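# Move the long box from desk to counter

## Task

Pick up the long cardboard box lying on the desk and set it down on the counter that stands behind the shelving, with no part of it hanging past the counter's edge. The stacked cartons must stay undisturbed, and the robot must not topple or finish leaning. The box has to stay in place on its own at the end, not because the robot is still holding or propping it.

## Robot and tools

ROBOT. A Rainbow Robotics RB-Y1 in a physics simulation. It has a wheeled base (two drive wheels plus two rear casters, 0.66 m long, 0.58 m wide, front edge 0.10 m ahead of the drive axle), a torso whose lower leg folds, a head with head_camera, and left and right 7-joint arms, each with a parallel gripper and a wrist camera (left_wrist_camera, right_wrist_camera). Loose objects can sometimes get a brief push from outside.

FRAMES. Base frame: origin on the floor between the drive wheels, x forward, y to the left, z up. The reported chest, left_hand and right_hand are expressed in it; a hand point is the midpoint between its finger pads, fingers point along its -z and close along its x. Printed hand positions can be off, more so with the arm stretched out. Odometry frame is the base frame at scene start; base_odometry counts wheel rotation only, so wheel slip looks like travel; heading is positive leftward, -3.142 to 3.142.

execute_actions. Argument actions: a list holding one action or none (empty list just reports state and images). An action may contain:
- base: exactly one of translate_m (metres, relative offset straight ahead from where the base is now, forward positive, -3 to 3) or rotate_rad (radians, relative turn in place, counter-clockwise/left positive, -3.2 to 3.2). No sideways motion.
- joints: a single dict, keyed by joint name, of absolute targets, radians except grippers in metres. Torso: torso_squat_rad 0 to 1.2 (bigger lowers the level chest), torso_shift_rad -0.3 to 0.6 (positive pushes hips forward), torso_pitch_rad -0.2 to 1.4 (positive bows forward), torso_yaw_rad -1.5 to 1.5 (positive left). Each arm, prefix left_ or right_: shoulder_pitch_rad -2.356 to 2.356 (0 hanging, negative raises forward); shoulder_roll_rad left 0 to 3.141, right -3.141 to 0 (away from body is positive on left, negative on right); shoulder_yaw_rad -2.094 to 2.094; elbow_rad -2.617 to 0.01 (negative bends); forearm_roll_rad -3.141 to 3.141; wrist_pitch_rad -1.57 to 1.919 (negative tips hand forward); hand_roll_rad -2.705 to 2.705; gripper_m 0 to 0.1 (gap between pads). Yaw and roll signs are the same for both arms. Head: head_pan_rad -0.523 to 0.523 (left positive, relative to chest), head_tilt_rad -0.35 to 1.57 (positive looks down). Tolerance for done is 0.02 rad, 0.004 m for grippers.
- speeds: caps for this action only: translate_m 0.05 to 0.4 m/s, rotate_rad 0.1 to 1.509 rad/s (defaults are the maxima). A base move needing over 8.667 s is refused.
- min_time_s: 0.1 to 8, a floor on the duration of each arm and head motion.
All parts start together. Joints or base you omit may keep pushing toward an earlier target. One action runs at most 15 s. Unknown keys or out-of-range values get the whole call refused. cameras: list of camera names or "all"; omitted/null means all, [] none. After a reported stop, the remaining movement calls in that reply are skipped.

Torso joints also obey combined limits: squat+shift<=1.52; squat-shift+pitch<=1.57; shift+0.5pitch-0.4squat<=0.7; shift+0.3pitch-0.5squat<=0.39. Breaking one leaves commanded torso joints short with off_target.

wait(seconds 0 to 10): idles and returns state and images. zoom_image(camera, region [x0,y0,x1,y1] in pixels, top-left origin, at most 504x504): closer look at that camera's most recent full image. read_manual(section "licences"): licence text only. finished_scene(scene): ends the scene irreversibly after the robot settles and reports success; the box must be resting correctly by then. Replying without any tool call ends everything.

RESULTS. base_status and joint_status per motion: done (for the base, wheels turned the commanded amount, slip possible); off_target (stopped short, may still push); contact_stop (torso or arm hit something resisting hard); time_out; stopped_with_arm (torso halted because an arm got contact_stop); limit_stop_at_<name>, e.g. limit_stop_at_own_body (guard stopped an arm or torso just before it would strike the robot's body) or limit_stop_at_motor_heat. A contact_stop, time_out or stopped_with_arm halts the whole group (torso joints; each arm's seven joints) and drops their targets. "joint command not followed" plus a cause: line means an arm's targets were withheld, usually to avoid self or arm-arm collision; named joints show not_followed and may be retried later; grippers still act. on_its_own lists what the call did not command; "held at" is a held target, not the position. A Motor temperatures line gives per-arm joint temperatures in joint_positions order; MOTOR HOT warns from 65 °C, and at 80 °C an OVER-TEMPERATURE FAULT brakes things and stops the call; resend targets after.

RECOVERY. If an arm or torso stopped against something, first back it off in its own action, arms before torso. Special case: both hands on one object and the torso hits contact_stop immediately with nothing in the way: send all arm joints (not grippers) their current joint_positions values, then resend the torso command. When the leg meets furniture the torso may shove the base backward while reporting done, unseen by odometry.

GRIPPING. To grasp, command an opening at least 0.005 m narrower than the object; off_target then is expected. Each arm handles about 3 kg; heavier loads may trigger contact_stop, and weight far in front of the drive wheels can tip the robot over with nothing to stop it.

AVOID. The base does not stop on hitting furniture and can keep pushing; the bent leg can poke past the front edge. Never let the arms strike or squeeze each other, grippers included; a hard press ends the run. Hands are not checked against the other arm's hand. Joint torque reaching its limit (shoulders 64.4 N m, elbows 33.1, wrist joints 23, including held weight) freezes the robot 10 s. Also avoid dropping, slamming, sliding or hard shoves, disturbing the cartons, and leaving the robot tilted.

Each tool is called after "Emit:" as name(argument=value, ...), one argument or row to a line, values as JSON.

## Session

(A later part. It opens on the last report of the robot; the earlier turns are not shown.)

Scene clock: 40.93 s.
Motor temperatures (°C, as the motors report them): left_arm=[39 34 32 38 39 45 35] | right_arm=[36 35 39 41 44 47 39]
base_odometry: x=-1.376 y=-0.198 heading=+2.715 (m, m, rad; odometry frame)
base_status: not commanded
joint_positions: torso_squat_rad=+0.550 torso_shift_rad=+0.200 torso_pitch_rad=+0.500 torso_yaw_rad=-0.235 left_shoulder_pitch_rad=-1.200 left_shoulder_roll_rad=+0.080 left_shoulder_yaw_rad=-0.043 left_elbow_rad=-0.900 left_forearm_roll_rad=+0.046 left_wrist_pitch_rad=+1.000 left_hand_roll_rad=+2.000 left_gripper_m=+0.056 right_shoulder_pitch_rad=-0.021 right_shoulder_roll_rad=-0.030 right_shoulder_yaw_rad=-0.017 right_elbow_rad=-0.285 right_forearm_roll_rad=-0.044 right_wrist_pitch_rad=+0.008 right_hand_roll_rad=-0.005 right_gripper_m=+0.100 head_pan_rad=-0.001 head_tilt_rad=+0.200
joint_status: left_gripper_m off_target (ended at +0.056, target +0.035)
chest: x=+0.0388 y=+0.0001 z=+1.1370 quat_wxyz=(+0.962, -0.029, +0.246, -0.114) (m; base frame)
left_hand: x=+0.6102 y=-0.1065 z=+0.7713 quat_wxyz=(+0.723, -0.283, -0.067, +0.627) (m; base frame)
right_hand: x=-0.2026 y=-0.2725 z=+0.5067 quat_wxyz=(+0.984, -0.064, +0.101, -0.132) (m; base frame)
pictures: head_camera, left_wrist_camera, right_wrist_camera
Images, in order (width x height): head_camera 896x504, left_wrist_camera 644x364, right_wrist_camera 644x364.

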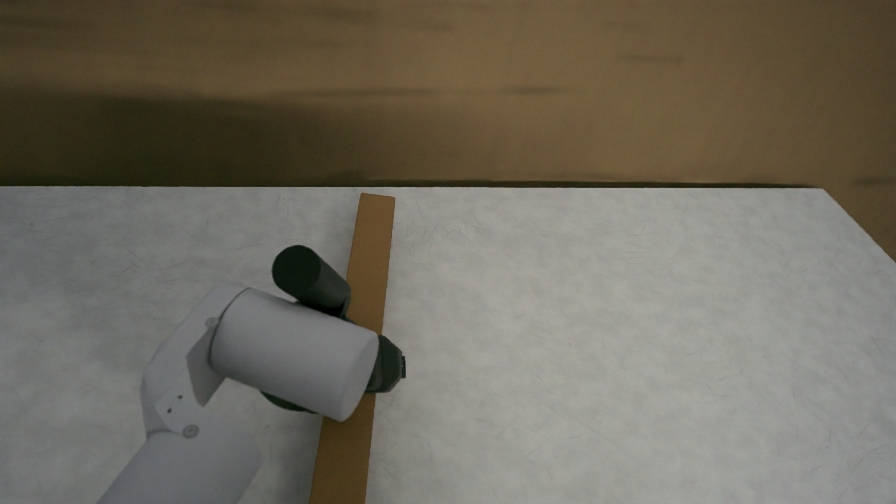

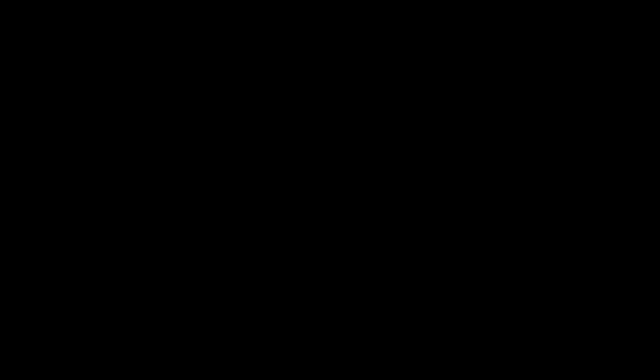

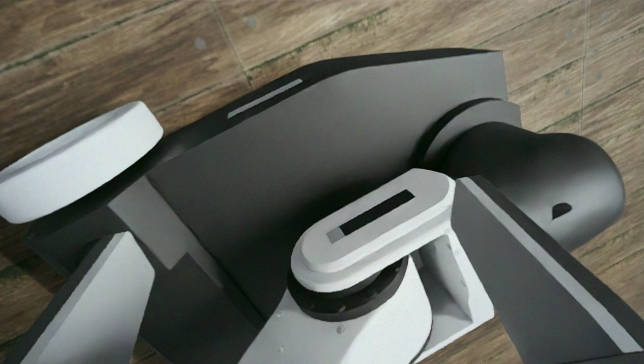

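Gripped. Lift.

Emit:
execute_actions(
  actions=[
    {"joints":{"torso_squat_rad":0.15,"torso_yaw_rad":0}},
  ],
  cameras=["head_camera"],
)

Emit:
execute_actions(
  actions=[
    {"base":{"translate_m":-0.9}},
  ],
  cameras=["head_camera"],
)

Scene clock: 43.20 s.
Motor temperatures (°C, as the motors report them): left_arm=[39 34 32 38 39 45 35] | right_arm=[36 35 39 41 44 47 39]
base_odometry: x=-1.376 y=-0.198 heading=+2.715 (m, m, rad; odometry frame)
base_status: not commanded
joint_positions: torso_squat_rad=+0.150 torso_shift_rad=+0.200 torso_pitch_rad=+0.500 torso_yaw_rad=+0.000 left_shoulder_pitch_rad=-1.200 left_shoulder_roll_rad=+0.080 left_shoulder_yaw_rad=-0.043 left_elbow_rad=-0.900 left_forearm_roll_rad=+0.046 left_wrist_pitch_rad=+1.000 left_hand_roll_rad=+2.000 left_gripper_m=+0.056 right_shoulder_pitch_rad=-0.021 right_shoulder_roll_rad=-0.030 right_shoulder_yaw_rad=-0.017 right_elbow_rad=-0.285 right_forearm_roll_rad=-0.044 right_wrist_pitch_rad=+0.008 right_hand_roll_rad=-0.005 right_gripper_m=+0.100 head_pan_rad=-0.001 head_tilt_rad=+0.200
joint_status: all done
chest: x=+0.0578 y=+0.0002 z=+1.2304 quat_wxyz=(+0.969, +0.000, +0.247, +0.000) (m; base frame)
left_hand: x=+0.6347 y=+0.0540 z=+0.8616 quat_wxyz=(+0.669, -0.233, -0.131, +0.694) (m; base frame)
right_hand: x=-0.1302 y=-0.2439 z=+0.5709 quat_wxyz=(+0.994, -0.018, +0.101, -0.024) (m; base frame)
pictures: head_camera
Images, in order (width x height): head_camera 896x504.

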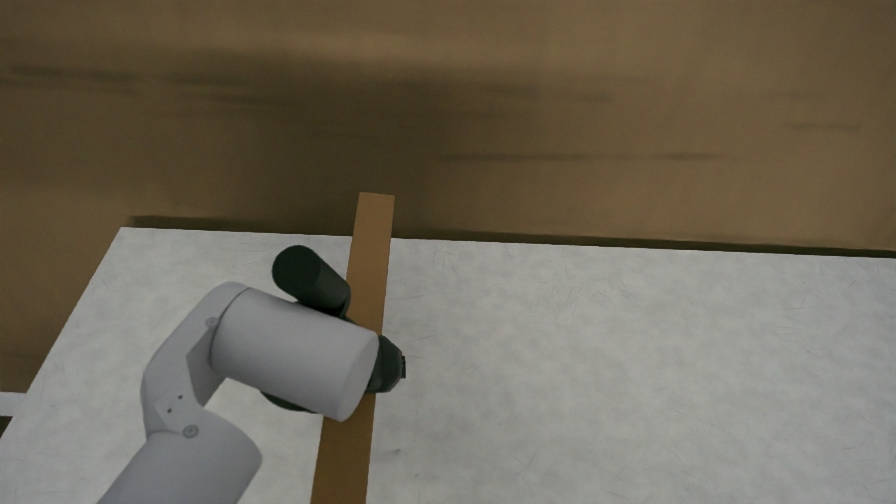

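Scene clock: 47.13 s.
Motor temperatures (°C, as the motors report them): left_arm=[39 34 32 38 39 45 35] | right_arm=[36 35 39 41 44 47 39]
base_odometry: x=-0.557 y=-0.571 heading=+2.714 (m, m, rad; odometry frame)
base_status: done
joint_positions: torso_squat_rad=+0.150 torso_shift_rad=+0.200 torso_pitch_rad=+0.500 torso_yaw_rad=+0.000 left_shoulder_pitch_rad=-1.200 left_shoulder_roll_rad=+0.080 left_shoulder_yaw_rad=-0.043 left_elbow_rad=-0.900 left_forearm_roll_rad=+0.046 left_wrist_pitch_rad=+1.000 left_hand_roll_rad=+2.000 left_gripper_m=+0.056 right_shoulder_pitch_rad=-0.021 right_shoulder_roll_rad=-0.030 right_shoulder_yaw_rad=-0.017 right_elbow_rad=-0.285 right_forearm_roll_rad=-0.044 right_wrist_pitch_rad=+0.008 right_hand_roll_rad=-0.005 right_gripper_m=+0.100 head_pan_rad=-0.001 head_tilt_rad=+0.200
joint_status: not commanded
chest: x=+0.0578 y=+0.0002 z=+1.2304 quat_wxyz=(+0.969, +0.000, +0.247, +0.000) (m; base frame)
left_hand: x=+0.6346 y=+0.0540 z=+0.8616 quat_wxyz=(+0.669, -0.233, -0.131, +0.694) (m; base frame)
right_hand: x=-0.1302 y=-0.2439 z=+0.5709 quat_wxyz=(+0.994, -0.018, +0.101, -0.024) (m; base frame)
pictures: head_camera
Images, in order (width x height): head_camera 896x504.

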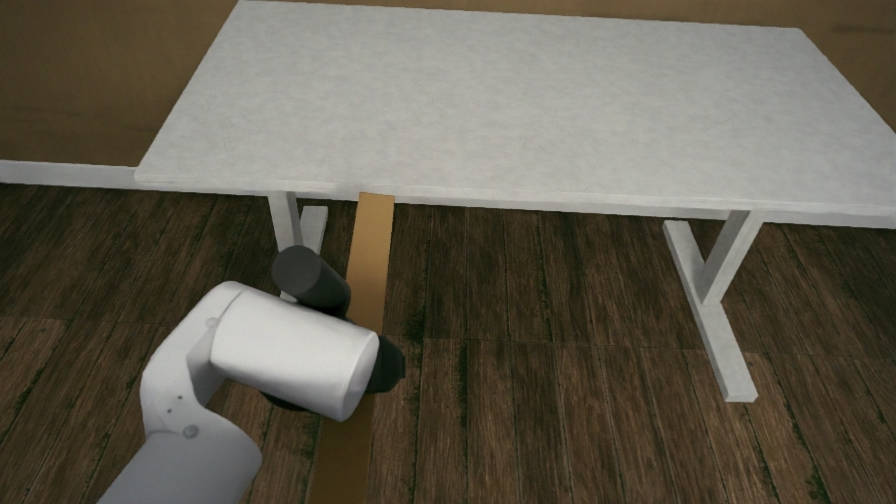

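Emit:
execute_actions(
  actions=[
    {"base":{"rotate_rad":1.57},"joints":{"head_tilt_rad":-0.2}},
  ],
  cameras=[],
)

Emit:
execute_actions(
  actions=[
    {"base":{"translate_m":1.3},"joints":{"head_pan_rad":0.5}},
  ],
  cameras=["head_camera"],
)

Scene clock: 51.53 s.
Motor temperatures (°C, as the motors report them): left_arm=[39 34 32 38 39 45 35] | right_arm=[36 35 39 41 44 47 39]
base_odometry: x=-0.557 y=-0.571 heading=-2.000 (m, m, rad; odometry frame)
base_status: done
joint_positions: torso_squat_rad=+0.150 torso_shift_rad=+0.200 torso_pitch_rad=+0.500 torso_yaw_rad=+0.000 left_shoulder_pitch_rad=-1.200 left_shoulder_roll_rad=+0.080 left_shoulder_yaw_rad=-0.043 left_elbow_rad=-0.900 left_forearm_roll_rad=+0.046 left_wrist_pitch_rad=+1.000 left_hand_roll_rad=+2.000 left_gripper_m=+0.056 right_shoulder_pitch_rad=-0.021 right_shoulder_roll_rad=-0.030 right_shoulder_yaw_rad=-0.017 right_elbow_rad=-0.285 right_forearm_roll_rad=-0.044 right_wrist_pitch_rad=+0.008 right_hand_roll_rad=-0.005 right_gripper_m=+0.100 head_pan_rad=-0.001 head_tilt_rad=-0.200
joint_status: all done
chest: x=+0.0578 y=+0.0002 z=+1.2304 quat_wxyz=(+0.969, +0.000, +0.247, +0.000) (m; base frame)
left_hand: x=+0.6346 y=+0.0540 z=+0.8616 quat_wxyz=(+0.669, -0.233, -0.131, +0.694) (m; base frame)
right_hand: x=-0.1302 y=-0.2439 z=+0.5709 quat_wxyz=(+0.994, -0.018, +0.101, -0.024) (m; base frame)
pictures: none
No camera images: the call's "cameras" was empty. Leave "cameras" out to get every camera's image.

Scene clock: 56.13 s.
Motor temperatures (°C, as the motors report them): left_arm=[39 35 32 38 39 46 35] | right_arm=[36 35 39 41 44 47 39]
base_odometry: x=-1.097 y=-1.753 heading=-1.999 (m, m, rad; odometry frame)
base_status: done
joint_positions: torso_squat_rad=+0.150 torso_shift_rad=+0.199 torso_pitch_rad=+0.499 torso_yaw_rad=+0.000 left_shoulder_pitch_rad=-1.192 left_shoulder_roll_rad=+0.077 left_shoulder_yaw_rad=-0.044 left_elbow_rad=-0.896 left_forearm_roll_rad=+0.047 left_wrist_pitch_rad=+1.004 left_hand_roll_rad=+2.000 left_gripper_m=+0.050 right_shoulder_pitch_rad=-0.021 right_shoulder_roll_rad=-0.030 right_shoulder_yaw_rad=-0.017 right_elbow_rad=-0.286 right_forearm_roll_rad=-0.044 right_wrist_pitch_rad=+0.008 right_hand_roll_rad=-0.005 right_gripper_m=+0.100 head_pan_rad=+0.500 head_tilt_rad=-0.200
joint_status: all done
on_its_own: left_gripper_m moved -0.005 toward your old target +0.035
chest: x=+0.0572 y=+0.0002 z=+1.2306 quat_wxyz=(+0.969, +0.000, +0.247, +0.000) (m; base frame)
left_hand: x=+0.6289 y=+0.0546 z=+0.8559 quat_wxyz=(+0.670, -0.227, -0.127, +0.696) (m; base frame)
right_hand: x=-0.1302 y=-0.2439 z=+0.5709 quat_wxyz=(+0.994, -0.018, +0.100, -0.024) (m; base frame)
pictures: head_camera
Images, in order (width x height): head_camera 896x504.

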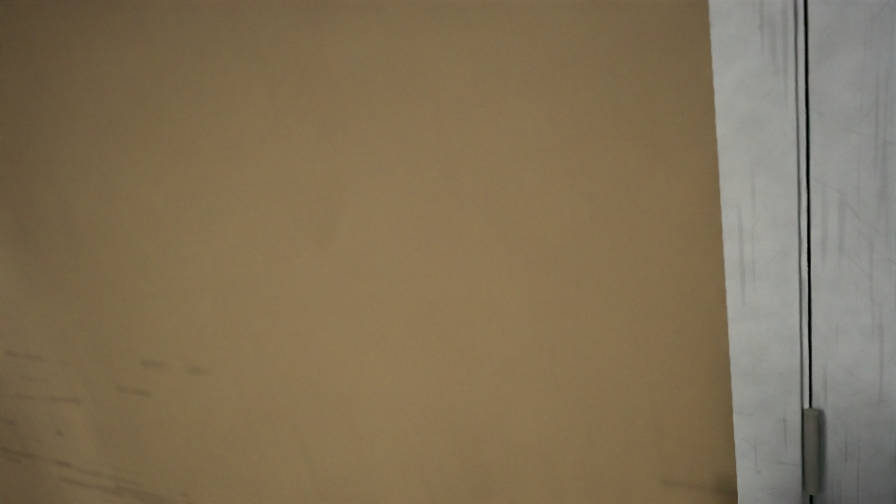

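Emit:
execute_actions(
  actions=[
    {"base":{"translate_m":-0.5},"joints":{"head_pan_rad":0.5,"head_tilt_rad":0.15}},
  ],
)

Scene clock: 59.13 s.
Motor temperatures (°C, as the motors report them): left_arm=[39 35 32 38 39 46 35] | right_arm=[36 35 39 41 44 47 39]
base_odometry: x=-0.889 y=-1.298 heading=-1.998 (m, m, rad; odometry frame)
base_status: done
joint_positions: torso_squat_rad=+0.150 torso_shift_rad=+0.200 torso_pitch_rad=+0.500 torso_yaw_rad=+0.000 left_shoulder_pitch_rad=-1.200 left_shoulder_roll_rad=+0.080 left_shoulder_yaw_rad=-0.043 left_elbow_rad=-0.900 left_forearm_roll_rad=+0.046 left_wrist_pitch_rad=+1.000 left_hand_roll_rad=+2.000 left_gripper_m=+0.050 right_shoulder_pitch_rad=-0.021 right_shoulder_roll_rad=-0.030 right_shoulder_yaw_rad=-0.017 right_elbow_rad=-0.286 right_forearm_roll_rad=-0.044 right_wrist_pitch_rad=+0.008 right_hand_roll_rad=-0.005 right_gripper_m=+0.100 head_pan_rad=+0.500 head_tilt_rad=+0.150
joint_status: all done
chest: x=+0.0578 y=+0.0002 z=+1.2304 quat_wxyz=(+0.969, +0.000, +0.247, +0.000) (m; base frame)
left_hand: x=+0.6345 y=+0.0540 z=+0.8616 quat_wxyz=(+0.669, -0.233, -0.131, +0.694) (m; base frame)
right_hand: x=-0.1301 y=-0.2439 z=+0.5709 quat_wxyz=(+0.994, -0.018, +0.101, -0.024) (m; base frame)
pictures: head_camera, left_wrist_camera, right_wrist_camera
Images, in order (width x height): head_camera 896x504, left_wrist_camera 644x364, right_wrist_camera 644x364.

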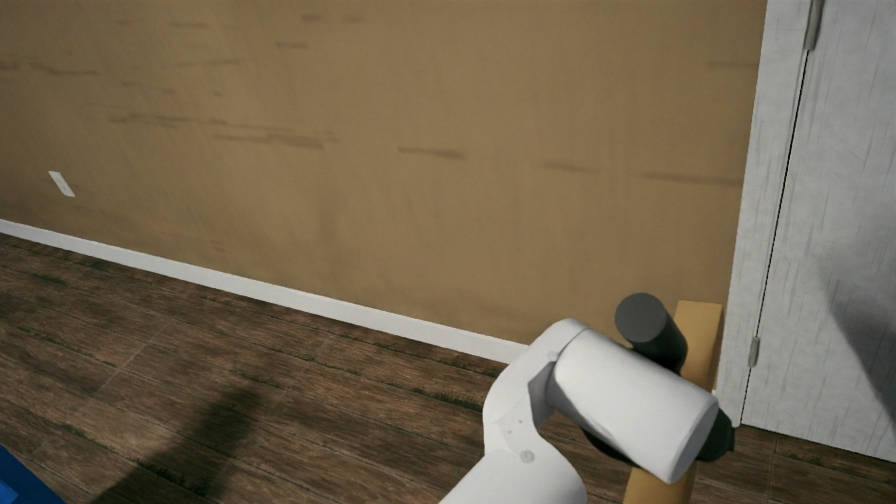

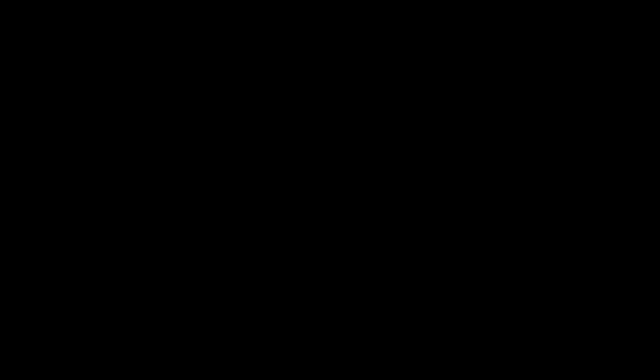

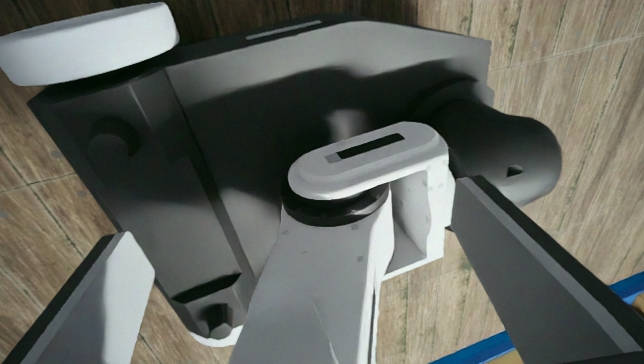

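Emit:
execute_actions(
  actions=[
    {"base":{"rotate_rad":0.75},"joints":{"head_pan_rad":0.3,"head_tilt_rad":0.1}},
  ],
  cameras=["head_camera"],
)

Scene clock: 62.10 s.
Motor temperatures (°C, as the motors report them): left_arm=[40 35 32 38 39 46 35] | right_arm=[36 35 39 41 44 47 39]
base_odometry: x=-0.889 y=-1.298 heading=-1.249 (m, m, rad; odometry frame)
base_status: done
joint_positions: torso_squat_rad=+0.150 torso_shift_rad=+0.200 torso_pitch_rad=+0.500 torso_yaw_rad=+0.000 left_shoulder_pitch_rad=-1.200 left_shoulder_roll_rad=+0.080 left_shoulder_yaw_rad=-0.043 left_elbow_rad=-0.900 left_forearm_roll_rad=+0.046 left_wrist_pitch_rad=+1.000 left_hand_roll_rad=+2.000 left_gripper_m=+0.050 right_shoulder_pitch_rad=-0.021 right_shoulder_roll_rad=-0.030 right_shoulder_yaw_rad=-0.017 right_elbow_rad=-0.286 right_forearm_roll_rad=-0.044 right_wrist_pitch_rad=+0.008 right_hand_roll_rad=-0.005 right_gripper_m=+0.100 head_pan_rad=+0.300 head_tilt_rad=+0.100
joint_status: all done
chest: x=+0.0578 y=+0.0002 z=+1.2304 quat_wxyz=(+0.969, +0.000, +0.247, +0.000) (m; base frame)
left_hand: x=+0.6345 y=+0.0540 z=+0.8616 quat_wxyz=(+0.669, -0.233, -0.131, +0.694) (m; base frame)
right_hand: x=-0.1301 y=-0.2439 z=+0.5709 quat_wxyz=(+0.994, -0.018, +0.101, -0.024) (m; base frame)
pictures: head_camera
Images, in order (width x height): head_camera 896x504.

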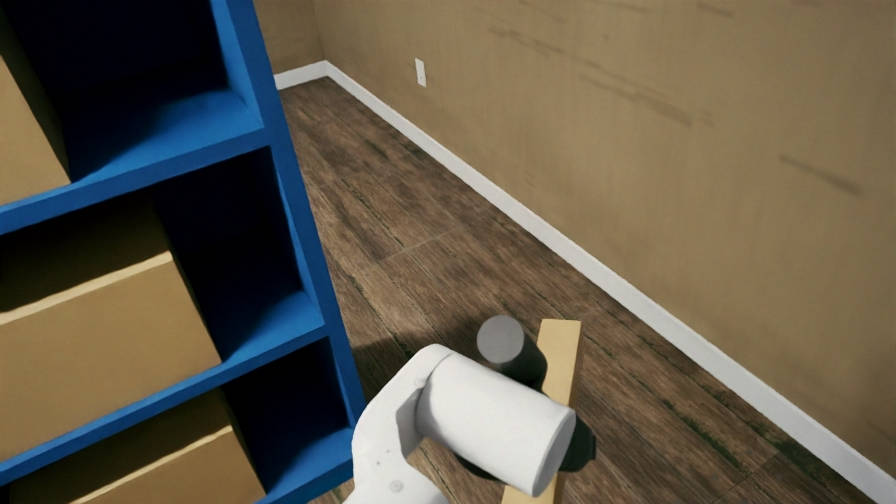

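Emit:
execute_actions(
  actions=[
    {"base":{"rotate_rad":-0.4}},
  ],
  cameras=[],
)

Emit:
execute_actions(
  actions=[
    {"base":{"translate_m":0.45}},
  ],
  cameras=[],
)

Emit:
execute_actions(
  actions=[
    {"base":{"rotate_rad":0.7},"joints":{"head_pan_rad":0.1,"head_tilt_rad":0.2}},
  ],
  cameras=["head_camera"],
)

Scene clock: 64.33 s.
Motor temperatures (°C, as the motors report them): left_arm=[40 35 32 38 39 46 35] | right_arm=[36 35 39 41 44 47 39]
base_odometry: x=-0.889 y=-1.298 heading=-1.648 (m, m, rad; odometry frame)
base_status: done
joint_positions: torso_squat_rad=+0.150 torso_shift_rad=+0.200 torso_pitch_rad=+0.500 torso_yaw_rad=+0.000 left_shoulder_pitch_rad=-1.200 left_shoulder_roll_rad=+0.080 left_shoulder_yaw_rad=-0.043 left_elbow_rad=-0.900 left_forearm_roll_rad=+0.046 left_wrist_pitch_rad=+1.000 left_hand_roll_rad=+2.000 left_gripper_m=+0.050 right_shoulder_pitch_rad=-0.021 right_shoulder_roll_rad=-0.030 right_shoulder_yaw_rad=-0.017 right_elbow_rad=-0.286 right_forearm_roll_rad=-0.044 right_wrist_pitch_rad=+0.008 right_hand_roll_rad=-0.005 right_gripper_m=+0.100 head_pan_rad=+0.300 head_tilt_rad=+0.100
joint_status: not commanded
chest: x=+0.0578 y=+0.0002 z=+1.2304 quat_wxyz=(+0.969, +0.000, +0.247, +0.000) (m; base frame)
left_hand: x=+0.6345 y=+0.0540 z=+0.8616 quat_wxyz=(+0.669, -0.233, -0.131, +0.694) (m; base frame)
right_hand: x=-0.1301 y=-0.2439 z=+0.5709 quat_wxyz=(+0.994, -0.018, +0.101, -0.024) (m; base frame)
pictures: none
No camera images: the call's "cameras" was empty. Leave "cameras" out to get every camera's image.

Scene clock: 66.93 s.
Motor temperatures (°C, as the motors report them): left_arm=[40 35 32 38 39 46 35] | right_arm=[36 35 39 41 44 47 39]
base_odometry: x=-0.924 y=-1.747 heading=-1.647 (m, m, rad; odometry frame)
base_status: done
joint_positions: torso_squat_rad=+0.150 torso_shift_rad=+0.200 torso_pitch_rad=+0.500 torso_yaw_rad=+0.000 left_shoulder_pitch_rad=-1.200 left_shoulder_roll_rad=+0.080 left_shoulder_yaw_rad=-0.043 left_elbow_rad=-0.900 left_forearm_roll_rad=+0.046 left_wrist_pitch_rad=+1.000 left_hand_roll_rad=+2.000 left_gripper_m=+0.050 right_shoulder_pitch_rad=-0.021 right_shoulder_roll_rad=-0.030 right_shoulder_yaw_rad=-0.017 right_elbow_rad=-0.285 right_forearm_roll_rad=-0.044 right_wrist_pitch_rad=+0.008 right_hand_roll_rad=-0.005 right_gripper_m=+0.100 head_pan_rad=+0.300 head_tilt_rad=+0.100
joint_status: not commanded
chest: x=+0.0578 y=+0.0002 z=+1.2304 quat_wxyz=(+0.969, +0.000, +0.247, +0.000) (m; base frame)
left_hand: x=+0.6346 y=+0.0540 z=+0.8616 quat_wxyz=(+0.669, -0.233, -0.131, +0.694) (m; base frame)
right_hand: x=-0.1301 y=-0.2439 z=+0.5709 quat_wxyz=(+0.994, -0.018, +0.101, -0.024) (m; base frame)
pictures: none
No camera images: the call's "cameras" was empty. Leave "cameras" out to get every camera's image.

Scene clock: 69.63 s.
Motor temperatures (°C, as the motors report them): left_arm=[40 35 32 38 39 46 35] | right_arm=[36 35 39 41 44 47 39]
base_odometry: x=-0.924 y=-1.747 heading=-0.948 (m, m, rad; odometry frame)
base_status: done
joint_positions: torso_squat_rad=+0.150 torso_shift_rad=+0.200 torso_pitch_rad=+0.500 torso_yaw_rad=+0.000 left_shoulder_pitch_rad=-1.200 left_shoulder_roll_rad=+0.080 left_shoulder_yaw_rad=-0.043 left_elbow_rad=-0.900 left_forearm_roll_rad=+0.046 left_wrist_pitch_rad=+1.000 left_hand_roll_rad=+2.000 left_gripper_m=+0.050 right_shoulder_pitch_rad=-0.021 right_shoulder_roll_rad=-0.030 right_shoulder_yaw_rad=-0.017 right_elbow_rad=-0.285 right_forearm_roll_rad=-0.044 right_wrist_pitch_rad=+0.008 right_hand_roll_rad=-0.005 right_gripper_m=+0.100 head_pan_rad=+0.100 head_tilt_rad=+0.200
joint_status: all done
chest: x=+0.0578 y=+0.0002 z=+1.2304 quat_wxyz=(+0.969, +0.000, +0.247, +0.000) (m; base frame)
left_hand: x=+0.6346 y=+0.0540 z=+0.8616 quat_wxyz=(+0.669, -0.233, -0.131, +0.694) (m; base frame)
right_hand: x=-0.1301 y=-0.2439 z=+0.5709 quat_wxyz=(+0.994, -0.018, +0.101, -0.024) (m; base frame)
pictures: head_camera
Images, in order (width x height): head_camera 896x504.

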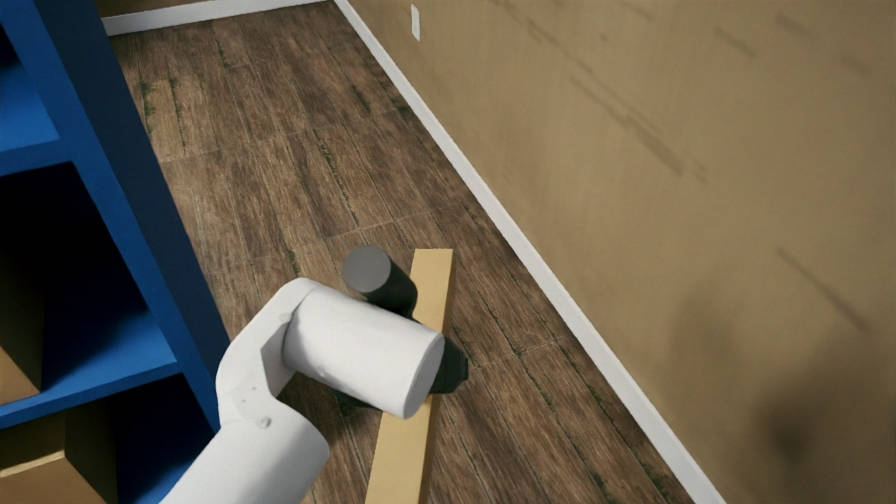

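Emit:
execute_actions(
  actions=[
    {"base":{"translate_m":0.75}},
  ],
  cameras=["head_camera"],
)

Emit:
execute_actions(
  actions=[
    {"base":{"rotate_rad":0.4},"joints":{"head_pan_rad":0.3,"head_tilt_rad":0.3}},
  ],
  cameras=["head_camera"],
)

Scene clock: 73.07 s.
Motor temperatures (°C, as the motors report them): left_arm=[40 35 32 38 39 45 35] | right_arm=[36 35 39 41 44 47 39]
base_odometry: x=-0.486 y=-2.356 heading=-0.948 (m, m, rad; odometry frame)
base_status: done
joint_positions: torso_squat_rad=+0.150 torso_shift_rad=+0.200 torso_pitch_rad=+0.500 torso_yaw_rad=+0.000 left_shoulder_pitch_rad=-1.200 left_shoulder_roll_rad=+0.080 left_shoulder_yaw_rad=-0.043 left_elbow_rad=-0.900 left_forearm_roll_rad=+0.046 left_wrist_pitch_rad=+1.000 left_hand_roll_rad=+2.000 left_gripper_m=+0.050 right_shoulder_pitch_rad=-0.021 right_shoulder_roll_rad=-0.030 right_shoulder_yaw_rad=-0.017 right_elbow_rad=-0.285 right_forearm_roll_rad=-0.044 right_wrist_pitch_rad=+0.008 right_hand_roll_rad=-0.005 right_gripper_m=+0.100 head_pan_rad=+0.100 head_tilt_rad=+0.200
joint_status: not commanded
chest: x=+0.0578 y=+0.0002 z=+1.2304 quat_wxyz=(+0.969, +0.000, +0.247, +0.000) (m; base frame)
left_hand: x=+0.6346 y=+0.0540 z=+0.8616 quat_wxyz=(+0.669, -0.233, -0.131, +0.694) (m; base frame)
right_hand: x=-0.1302 y=-0.2439 z=+0.5709 quat_wxyz=(+0.994, -0.018, +0.101, -0.024) (m; base frame)
pictures: head_camera
Images, in order (width x height): head_camera 896x504.

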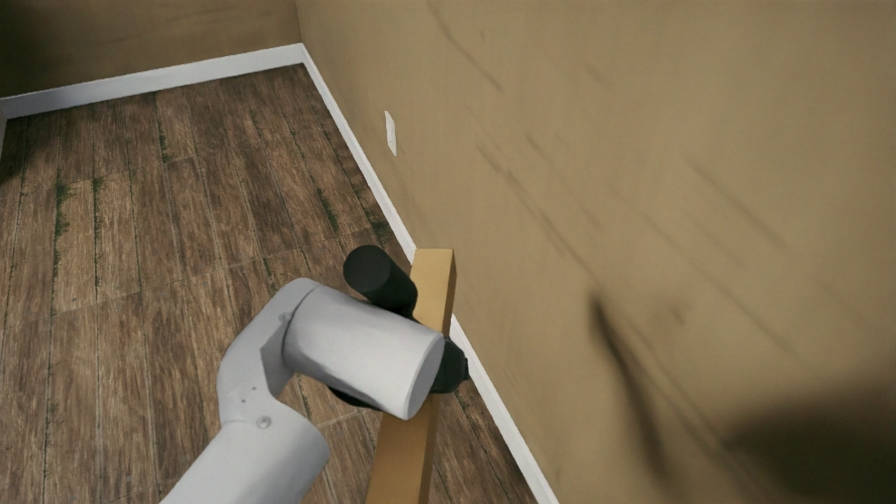

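Scene clock: 75.20 s.
Motor temperatures (°C, as the motors report them): left_arm=[40 35 32 38 39 45 35] | right_arm=[36 35 39 41 44 47 39]
base_odometry: x=-0.486 y=-2.356 heading=-0.548 (m, m, rad; odometry frame)
base_status: done
joint_positions: torso_squat_rad=+0.150 torso_shift_rad=+0.200 torso_pitch_rad=+0.500 torso_yaw_rad=+0.000 left_shoulder_pitch_rad=-1.200 left_shoulder_roll_rad=+0.080 left_shoulder_yaw_rad=-0.043 left_elbow_rad=-0.900 left_forearm_roll_rad=+0.046 left_wrist_pitch_rad=+1.000 left_hand_roll_rad=+2.000 left_gripper_m=+0.050 right_shoulder_pitch_rad=-0.021 right_shoulder_roll_rad=-0.030 right_shoulder_yaw_rad=-0.017 right_elbow_rad=-0.285 right_forearm_roll_rad=-0.044 right_wrist_pitch_rad=+0.008 right_hand_roll_rad=-0.005 right_gripper_m=+0.100 head_pan_rad=+0.300 head_tilt_rad=+0.300
joint_status: all done
chest: x=+0.0578 y=+0.0002 z=+1.2304 quat_wxyz=(+0.969, +0.000, +0.247, +0.000) (m; base frame)
left_hand: x=+0.6346 y=+0.0539 z=+0.8616 quat_wxyz=(+0.669, -0.233, -0.131, +0.694) (m; base frame)
right_hand: x=-0.1302 y=-0.2439 z=+0.5709 quat_wxyz=(+0.994, -0.018, +0.101, -0.024) (m; base frame)
pictures: head_camera
Images, in order (width x height): head_camera 896x504.

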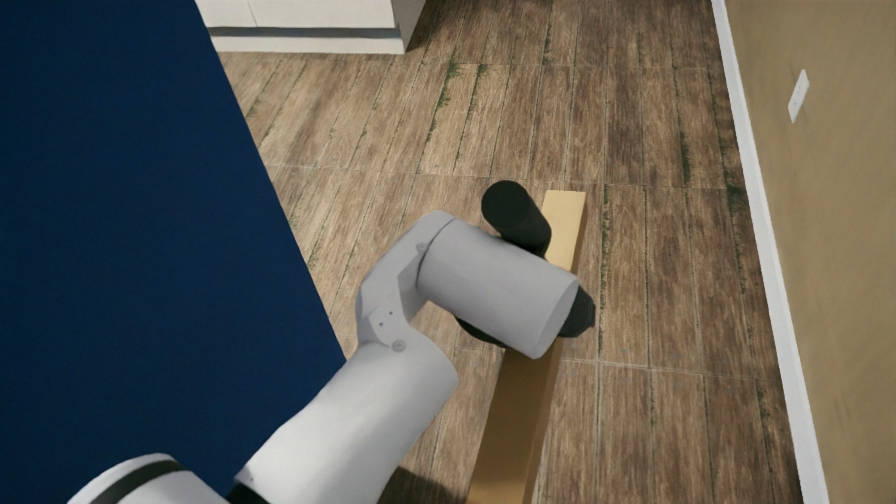

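Emit:
execute_actions(
  actions=[
    {"base":{"rotate_rad":0.07}},
  ],
  cameras=[],
)

Emit:
execute_actions(
  actions=[
    {"base":{"translate_m":0.5},"joints":{"head_pan_rad":0.5,"head_tilt_rad":0.1}},
  ],
)

Scene clock: 76.37 s.
Motor temperatures (°C, as the motors report them): left_arm=[40 35 32 38 39 45 35] | right_arm=[36 35 39 41 44 47 39]
base_odometry: x=-0.486 y=-2.356 heading=-0.479 (m, m, rad; odometry frame)
base_status: done
joint_positions: torso_squat_rad=+0.150 torso_shift_rad=+0.200 torso_pitch_rad=+0.500 torso_yaw_rad=+0.000 left_shoulder_pitch_rad=-1.200 left_shoulder_roll_rad=+0.080 left_shoulder_yaw_rad=-0.043 left_elbow_rad=-0.900 left_forearm_roll_rad=+0.046 left_wrist_pitch_rad=+1.000 left_hand_roll_rad=+2.000 left_gripper_m=+0.050 right_shoulder_pitch_rad=-0.021 right_shoulder_roll_rad=-0.030 right_shoulder_yaw_rad=-0.017 right_elbow_rad=-0.285 right_forearm_roll_rad=-0.044 right_wrist_pitch_rad=+0.008 right_hand_roll_rad=-0.005 right_gripper_m=+0.100 head_pan_rad=+0.300 head_tilt_rad=+0.300
joint_status: not commanded
chest: x=+0.0578 y=+0.0002 z=+1.2304 quat_wxyz=(+0.969, +0.000, +0.247, +0.000) (m; base frame)
left_hand: x=+0.6346 y=+0.0539 z=+0.8616 quat_wxyz=(+0.669, -0.233, -0.131, +0.694) (m; base frame)
right_hand: x=-0.1302 y=-0.2439 z=+0.5709 quat_wxyz=(+0.994, -0.018, +0.101, -0.024) (m; base frame)
pictures: none
No camera images: the call's "cameras" was empty. Leave "cameras" out to get every camera's image.

Scene clock: 78.97 s.
Motor temperatures (°C, as the motors report them): left_arm=[40 35 32 38 39 45 35] | right_arm=[36 35 39 41 44 47 39]
base_odometry: x=-0.042 y=-2.586 heading=-0.479 (m, m, rad; odometry frame)
base_status: done
joint_positions: torso_squat_rad=+0.150 torso_shift_rad=+0.200 torso_pitch_rad=+0.500 torso_yaw_rad=+0.000 left_shoulder_pitch_rad=-1.200 left_shoulder_roll_rad=+0.080 left_shoulder_yaw_rad=-0.043 left_elbow_rad=-0.900 left_forearm_roll_rad=+0.046 left_wrist_pitch_rad=+1.000 left_hand_roll_rad=+2.000 left_gripper_m=+0.050 right_shoulder_pitch_rad=-0.021 right_shoulder_roll_rad=-0.030 right_shoulder_yaw_rad=-0.017 right_elbow_rad=-0.285 right_forearm_roll_rad=-0.044 right_wrist_pitch_rad=+0.008 right_hand_roll_rad=-0.005 right_gripper_m=+0.100 head_pan_rad=+0.500 head_tilt_rad=+0.100
joint_status: all done
chest: x=+0.0578 y=+0.0002 z=+1.2304 quat_wxyz=(+0.969, +0.000, +0.247, +0.000) (m; base frame)
left_hand: x=+0.6346 y=+0.0539 z=+0.8616 quat_wxyz=(+0.669, -0.233, -0.131, +0.694) (m; base frame)
right_hand: x=-0.1302 y=-0.2439 z=+0.5709 quat_wxyz=(+0.994, -0.018, +0.101, -0.024) (m; base frame)
pictures: head_camera, left_wrist_camera, right_wrist_camera
Images, in order (width x height): head_camera 896x504, left_wrist_camera 644x364, right_wrist_camera 644x364.

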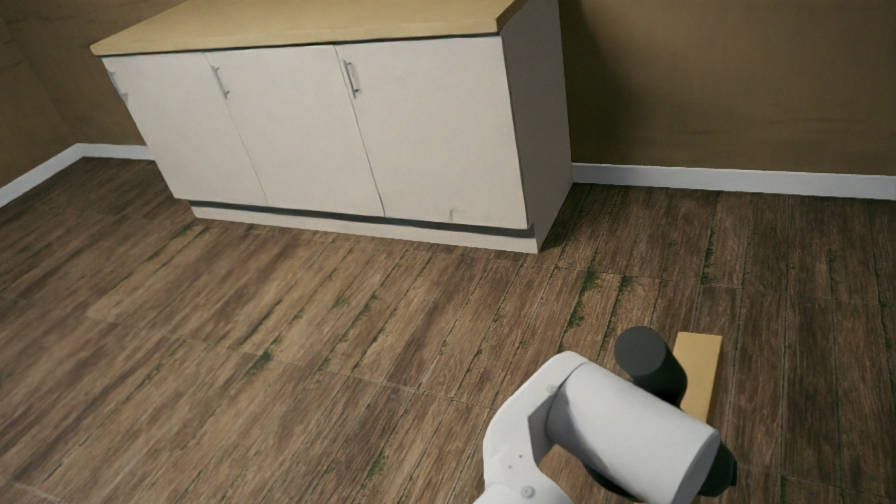

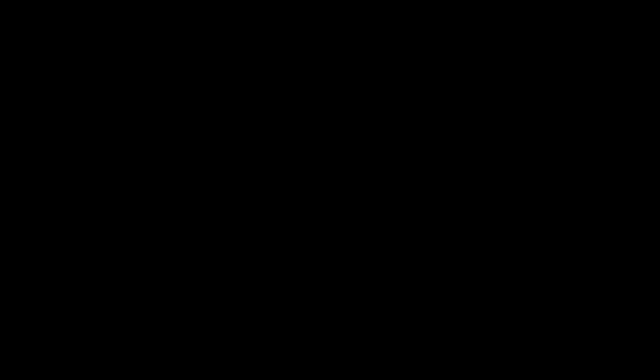

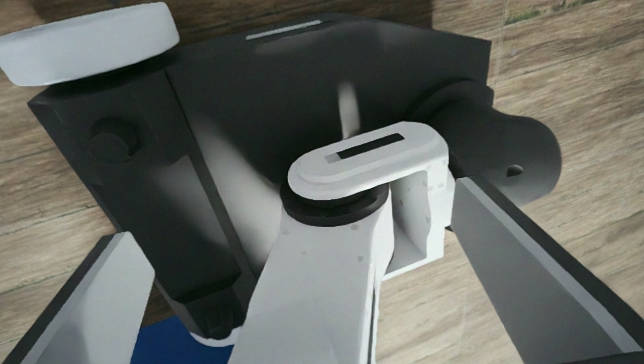

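Emit:
execute_actions(
  actions=[
    {"base":{"translate_m":0.5},"joints":{"torso_squat_rad":0.05,"torso_shift_rad":0.1,"torso_pitch_rad":0.3,"left_shoulder_pitch_rad":-1.3,"left_wrist_pitch_rad":1.3},"min_time_s":2},
  ],
  cameras=[],
)

Emit:
execute_actions(
  actions=[
    {"base":{"rotate_rad":1.6}},
  ],
  cameras=[],
)

Emit:
execute_actions(
  actions=[
    {"base":{"translate_m":1.3},"joints":{"head_pan_rad":-0.5,"head_tilt_rad":0.3}},
  ],
  cameras=["head_camera"],
)

Scene clock: 82.23 s.
Motor temperatures (°C, as the motors report them): left_arm=[40 35 32 38 39 45 35] | right_arm=[36 35 39 41 44 47 39]
base_odometry: x=+0.401 y=-2.816 heading=-0.479 (m, m, rad; odometry frame)
base_status: done
joint_positions: torso_squat_rad=+0.050 torso_shift_rad=+0.100 torso_pitch_rad=+0.300 torso_yaw_rad=+0.000 left_shoulder_pitch_rad=-1.300 left_shoulder_roll_rad=+0.080 left_shoulder_yaw_rad=-0.043 left_elbow_rad=-0.900 left_forearm_roll_rad=+0.046 left_wrist_pitch_rad=+1.300 left_hand_roll_rad=+2.000 left_gripper_m=+0.050 right_shoulder_pitch_rad=-0.021 right_shoulder_roll_rad=-0.030 right_shoulder_yaw_rad=-0.017 right_elbow_rad=-0.285 right_forearm_roll_rad=-0.044 right_wrist_pitch_rad=+0.008 right_hand_roll_rad=-0.005 right_gripper_m=+0.100 head_pan_rad=+0.500 head_tilt_rad=+0.100
joint_status: all done
chest: x=-0.0668 y=+0.0002 z=+1.2717 quat_wxyz=(+0.989, +0.000, +0.149, +0.000) (m; base frame)
left_hand: x=+0.5456 y=+0.0568 z=+1.0434 quat_wxyz=(+0.677, -0.206, -0.170, +0.686) (m; base frame)
right_hand: x=-0.1200 y=-0.2439 z=+0.5881 quat_wxyz=(+1.000, -0.016, +0.001, -0.026) (m; base frame)
pictures: none
No camera images: the call's "cameras" was empty. Leave "cameras" out to get every camera's image.

Scene clock: 86.17 s.
Motor temperatures (°C, as the motors report them): left_arm=[40 35 32 39 39 45 35] | right_arm=[36 35 39 41 44 47 39]
base_odometry: x=+0.402 y=-2.817 heading=+1.121 (m, m, rad; odometry frame)
base_status: done
joint_positions: torso_squat_rad=+0.050 torso_shift_rad=+0.100 torso_pitch_rad=+0.300 torso_yaw_rad=+0.000 left_shoulder_pitch_rad=-1.300 left_shoulder_roll_rad=+0.080 left_shoulder_yaw_rad=-0.043 left_elbow_rad=-0.900 left_forearm_roll_rad=+0.046 left_wrist_pitch_rad=+1.300 left_hand_roll_rad=+2.000 left_gripper_m=+0.050 right_shoulder_pitch_rad=-0.021 right_shoulder_roll_rad=-0.030 right_shoulder_yaw_rad=-0.018 right_elbow_rad=-0.285 right_forearm_roll_rad=-0.044 right_wrist_pitch_rad=+0.008 right_hand_roll_rad=-0.005 right_gripper_m=+0.100 head_pan_rad=+0.500 head_tilt_rad=+0.100
joint_status: not commanded
chest: x=-0.0668 y=+0.0002 z=+1.2717 quat_wxyz=(+0.989, +0.000, +0.149, +0.000) (m; base frame)
left_hand: x=+0.5457 y=+0.0570 z=+1.0435 quat_wxyz=(+0.677, -0.206, -0.170, +0.686) (m; base frame)
right_hand: x=-0.1200 y=-0.2440 z=+0.5881 quat_wxyz=(+1.000, -0.016, +0.001, -0.026) (m; base frame)
pictures: none
No camera images: the call's "cameras" was empty. Leave "cameras" out to get every camera's image.

Scene clock: 97.53 s.
Motor temperatures (°C, as the motors report them): left_arm=[40 38 32 39 39 45 35] | right_arm=[36 35 39 41 44 47 39]
TORQUE FAULT: left_shoulder_roll_rad reached its load limit. The robot stopped for 10 seconds, dropped its targets and accepts commands again. The stop added 8.9 s to the call and to motion_time.
base_odometry: x=+0.568 y=-2.467 heading=+1.119 (m, m, rad; odometry frame)
base_status: translate_m torque_fault (by the wheels' count: +0.387 of +1.300)
joint_positions: torso_squat_rad=+0.050 torso_shift_rad=+0.100 torso_pitch_rad=+0.300 torso_yaw_rad=-0.002 left_shoulder_pitch_rad=-1.300 left_shoulder_roll_rad=+0.054 left_shoulder_yaw_rad=-0.042 left_elbow_rad=-0.900 left_forearm_roll_rad=+0.046 left_wrist_pitch_rad=+1.300 left_hand_roll_rad=+2.000 left_gripper_m=+0.050 right_shoulder_pitch_rad=-0.021 right_shoulder_roll_rad=-0.031 right_shoulder_yaw_rad=-0.017 right_elbow_rad=-0.286 right_forearm_roll_rad=-0.044 right_wrist_pitch_rad=+0.008 right_hand_roll_rad=-0.005 right_gripper_m=+0.100 head_pan_rad=-0.500 head_tilt_rad=+0.300
joint_status: all done
chest: x=-0.0671 y=-0.0029 z=+1.2718 quat_wxyz=(+0.989, +0.002, +0.149, -0.001) (m; base frame)
left_hand: x=+0.5392 y=+0.0374 z=+1.0407 quat_wxyz=(+0.684, -0.208, -0.161, +0.680) (m; base frame)
right_hand: x=-0.1203 y=-0.2446 z=+0.5872 quat_wxyz=(+1.000, -0.014, +0.001, -0.026) (m; base frame)
pictures: head_camera
Images, in order (width x height): head_camera 896x504.

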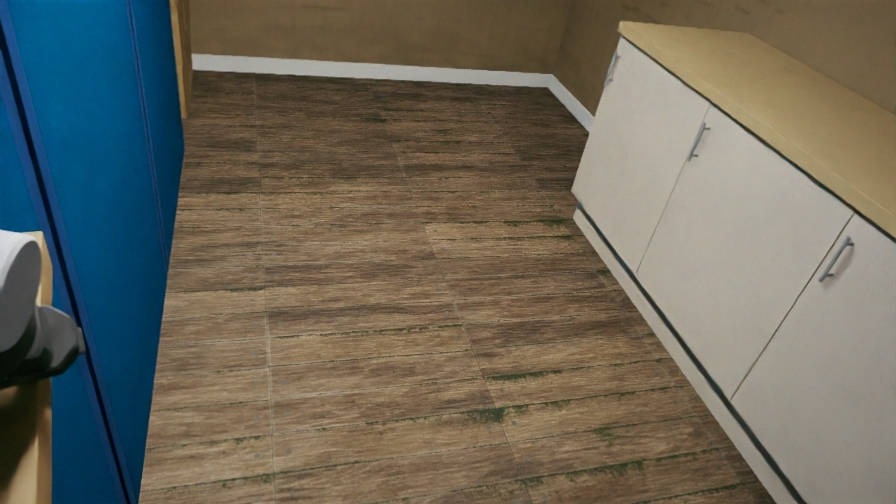

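Emit:
execute_actions(
  actions=[
    {"base":{"translate_m":-0.25}},
  ],
  cameras=[],
)

Emit:
execute_actions(
  actions=[
    {"base":{"rotate_rad":-0.6},"joints":{"head_pan_rad":0.3}},
  ],
  cameras=["head_camera"],
)

Scene clock: 99.77 s.
Motor temperatures (°C, as the motors report them): left_arm=[40 38 32 39 39 45 35] | right_arm=[36 35 39 41 44 47 39]
base_odometry: x=+0.459 y=-2.692 heading=+1.121 (m, m, rad; odometry frame)
base_status: done
joint_positions: torso_squat_rad=+0.050 torso_shift_rad=+0.100 torso_pitch_rad=+0.300 torso_yaw_rad=+0.000 left_shoulder_pitch_rad=-1.300 left_shoulder_roll_rad=+0.068 left_shoulder_yaw_rad=-0.043 left_elbow_rad=-0.900 left_forearm_roll_rad=+0.046 left_wrist_pitch_rad=+1.300 left_hand_roll_rad=+2.000 left_gripper_m=+0.050 right_shoulder_pitch_rad=-0.020 right_shoulder_roll_rad=-0.030 right_shoulder_yaw_rad=-0.017 right_elbow_rad=-0.285 right_forearm_roll_rad=-0.044 right_wrist_pitch_rad=+0.008 right_hand_roll_rad=-0.005 right_gripper_m=+0.100 head_pan_rad=-0.500 head_tilt_rad=+0.300
joint_status: not commanded
chest: x=-0.0668 y=+0.0001 z=+1.2718 quat_wxyz=(+0.989, +0.000, +0.149, +0.000) (m; base frame)
left_hand: x=+0.5430 y=+0.0496 z=+1.0423 quat_wxyz=(+0.680, -0.208, -0.166, +0.684) (m; base frame)
right_hand: x=-0.1201 y=-0.2440 z=+0.5881 quat_wxyz=(+1.000, -0.016, +0.001, -0.026) (m; base frame)
pictures: none
No camera images: the call's "cameras" was empty. Leave "cameras" out to get every camera's image.

Scene clock: 102.30 s.
Motor temperatures (°C, as the motors report them): left_arm=[40 38 32 39 39 45 35] | right_arm=[36 35 39 41 44 47 39]
base_odometry: x=+0.459 y=-2.692 heading=+0.521 (m, m, rad; odometry frame)
base_status: done
joint_positions: torso_squat_rad=+0.050 torso_shift_rad=+0.100 torso_pitch_rad=+0.300 torso_yaw_rad=+0.000 left_shoulder_pitch_rad=-1.300 left_shoulder_roll_rad=+0.069 left_shoulder_yaw_rad=-0.043 left_elbow_rad=-0.900 left_forearm_roll_rad=+0.046 left_wrist_pitch_rad=+1.300 left_hand_roll_rad=+2.000 left_gripper_m=+0.050 right_shoulder_pitch_rad=-0.020 right_shoulder_roll_rad=-0.030 right_shoulder_yaw_rad=-0.017 right_elbow_rad=-0.285 right_forearm_roll_rad=-0.044 right_wrist_pitch_rad=+0.008 right_hand_roll_rad=-0.005 right_gripper_m=+0.100 head_pan_rad=+0.300 head_tilt_rad=+0.300
joint_status: all done
chest: x=-0.0668 y=+0.0001 z=+1.2718 quat_wxyz=(+0.989, +0.000, +0.149, +0.000) (m; base frame)
left_hand: x=+0.5430 y=+0.0497 z=+1.0423 quat_wxyz=(+0.680, -0.208, -0.166, +0.684) (m; base frame)
right_hand: x=-0.1201 y=-0.2440 z=+0.5881 quat_wxyz=(+1.000, -0.016, +0.001, -0.026) (m; base frame)
pictures: head_camera
Images, in order (width x height): head_camera 896x504.

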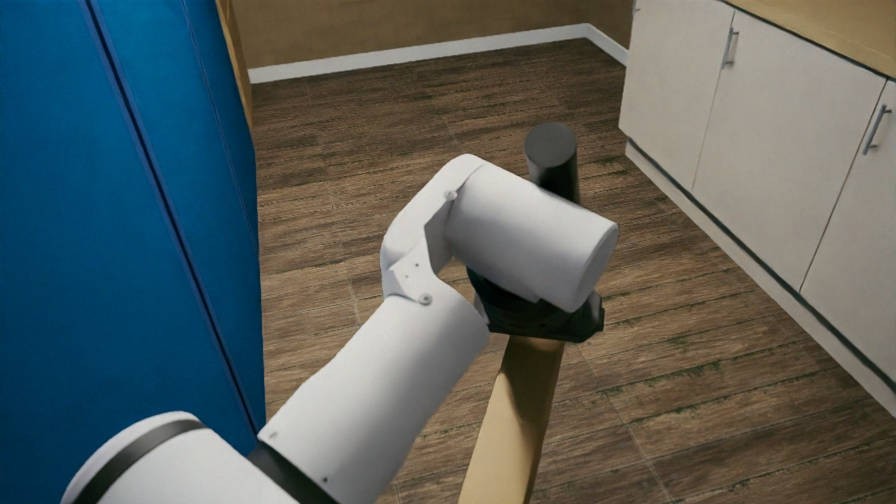

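Emit:
execute_actions(
  actions=[
    {"base":{"translate_m":0.6},"joints":{"head_pan_rad":-0.3,"head_tilt_rad":0.35},"speeds":{"translate_m":0.25}},
  ],
  cameras=["head_camera"],
)

Scene clock: 105.77 s.
Motor temperatures (°C, as the motors report them): left_arm=[40 38 32 39 39 45 35] | right_arm=[36 35 39 41 44 47 39]
base_odometry: x=+0.979 y=-2.393 heading=+0.521 (m, m, rad; odometry frame)
base_status: done
joint_positions: torso_squat_rad=+0.050 torso_shift_rad=+0.100 torso_pitch_rad=+0.300 torso_yaw_rad=+0.000 left_shoulder_pitch_rad=-1.300 left_shoulder_roll_rad=+0.069 left_shoulder_yaw_rad=-0.043 left_elbow_rad=-0.900 left_forearm_roll_rad=+0.046 left_wrist_pitch_rad=+1.300 left_hand_roll_rad=+2.000 left_gripper_m=+0.050 right_shoulder_pitch_rad=-0.021 right_shoulder_roll_rad=-0.030 right_shoulder_yaw_rad=-0.017 right_elbow_rad=-0.285 right_forearm_roll_rad=-0.044 right_wrist_pitch_rad=+0.008 right_hand_roll_rad=-0.005 right_gripper_m=+0.100 head_pan_rad=-0.300 head_tilt_rad=+0.350
joint_status: all done
chest: x=-0.0668 y=+0.0001 z=+1.2717 quat_wxyz=(+0.989, +0.000, +0.149, +0.000) (m; base frame)
left_hand: x=+0.5430 y=+0.0497 z=+1.0422 quat_wxyz=(+0.680, -0.208, -0.166, +0.684) (m; base frame)
right_hand: x=-0.1201 y=-0.2440 z=+0.5881 quat_wxyz=(+1.000, -0.016, +0.001, -0.026) (m; base frame)
pictures: head_camera
Images, in order (width x height): head_camera 896x504.

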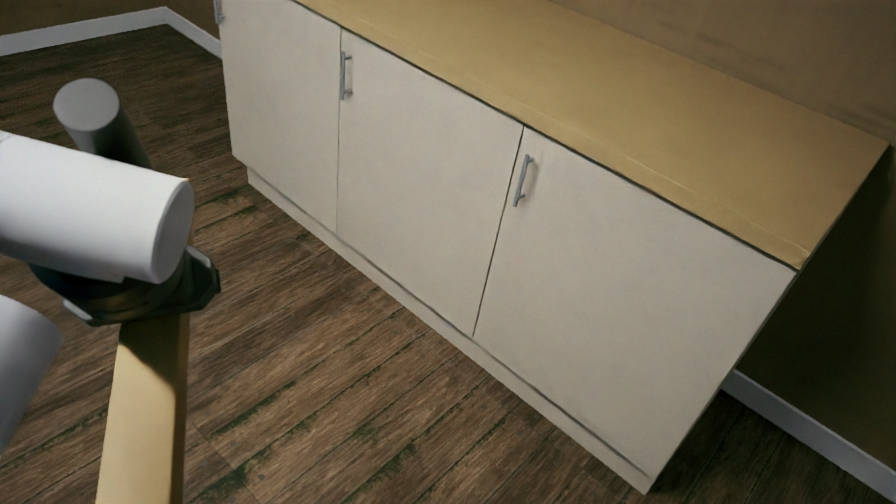

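Emit:
execute_actions(
  actions=[
    {"base":{"translate_m":0.75},"speeds":{"translate_m":0.25}},
  ],
  cameras=["head_camera"],
)

Emit:
execute_actions(
  actions=[
    {"base":{"rotate_rad":-0.95},"joints":{"head_pan_rad":0,"head_tilt_rad":0.5},"speeds":{"rotate_rad":0.5}},
  ],
  cameras=["head_camera"],
)

Scene clock: 109.87 s.
Motor temperatures (°C, as the motors report them): left_arm=[40 37 32 39 39 45 35] | right_arm=[36 35 39 41 44 47 39]
base_odometry: x=+1.630 y=-2.020 heading=+0.521 (m, m, rad; odometry frame)
base_status: done
joint_positions: torso_squat_rad=+0.050 torso_shift_rad=+0.100 torso_pitch_rad=+0.300 torso_yaw_rad=+0.000 left_shoulder_pitch_rad=-1.300 left_shoulder_roll_rad=+0.069 left_shoulder_yaw_rad=-0.043 left_elbow_rad=-0.900 left_forearm_roll_rad=+0.046 left_wrist_pitch_rad=+1.300 left_hand_roll_rad=+2.000 left_gripper_m=+0.050 right_shoulder_pitch_rad=-0.021 right_shoulder_roll_rad=-0.030 right_shoulder_yaw_rad=-0.017 right_elbow_rad=-0.285 right_forearm_roll_rad=-0.044 right_wrist_pitch_rad=+0.008 right_hand_roll_rad=-0.005 right_gripper_m=+0.100 head_pan_rad=-0.300 head_tilt_rad=+0.350
joint_status: not commanded
chest: x=-0.0668 y=+0.0001 z=+1.2717 quat_wxyz=(+0.989, +0.000, +0.149, +0.000) (m; base frame)
left_hand: x=+0.5430 y=+0.0498 z=+1.0422 quat_wxyz=(+0.680, -0.208, -0.166, +0.684) (m; base frame)
right_hand: x=-0.1200 y=-0.2440 z=+0.5881 quat_wxyz=(+1.000, -0.016, +0.001, -0.026) (m; base frame)
pictures: head_camera
Images, in order (width x height): head_camera 896x504.

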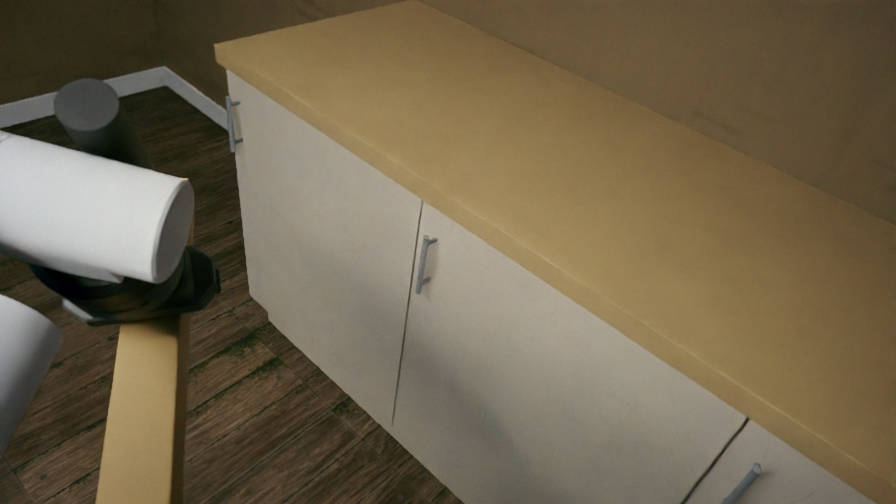

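Scene clock: 113.10 s.
Motor temperatures (°C, as the motors report them): left_arm=[40 37 32 39 39 45 35] | right_arm=[36 35 39 41 44 47 39]
base_odometry: x=+1.630 y=-2.020 heading=-0.429 (m, m, rad; odometry frame)
base_status: done
joint_positions: torso_squat_rad=+0.050 torso_shift_rad=+0.100 torso_pitch_rad=+0.300 torso_yaw_rad=+0.000 left_shoulder_pitch_rad=-1.300 left_shoulder_roll_rad=+0.069 left_shoulder_yaw_rad=-0.043 left_elbow_rad=-0.900 left_forearm_roll_rad=+0.046 left_wrist_pitch_rad=+1.300 left_hand_roll_rad=+2.000 left_gripper_m=+0.050 right_shoulder_pitch_rad=-0.021 right_shoulder_roll_rad=-0.030 right_shoulder_yaw_rad=-0.017 right_elbow_rad=-0.285 right_forearm_roll_rad=-0.044 right_wrist_pitch_rad=+0.008 right_hand_roll_rad=-0.005 right_gripper_m=+0.100 head_pan_rad=+0.000 head_tilt_rad=+0.500
joint_status: all done
chest: x=-0.0668 y=+0.0001 z=+1.2717 quat_wxyz=(+0.989, +0.000, +0.149, +0.000) (m; base frame)
left_hand: x=+0.5430 y=+0.0498 z=+1.0422 quat_wxyz=(+0.680, -0.208, -0.166, +0.684) (m; base frame)
right_hand: x=-0.1200 y=-0.2440 z=+0.5881 quat_wxyz=(+1.000, -0.016, +0.001, -0.026) (m; base frame)
pictures: head_camera
Images, in order (width x height): head_camera 896x504.

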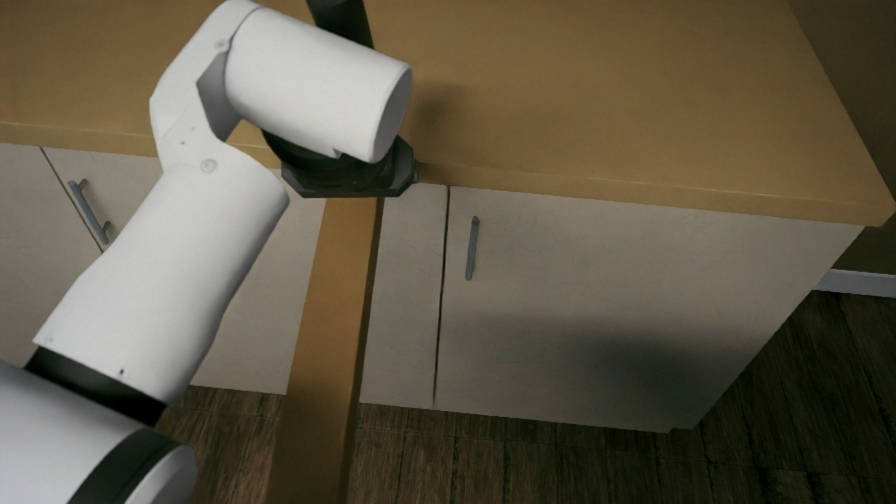

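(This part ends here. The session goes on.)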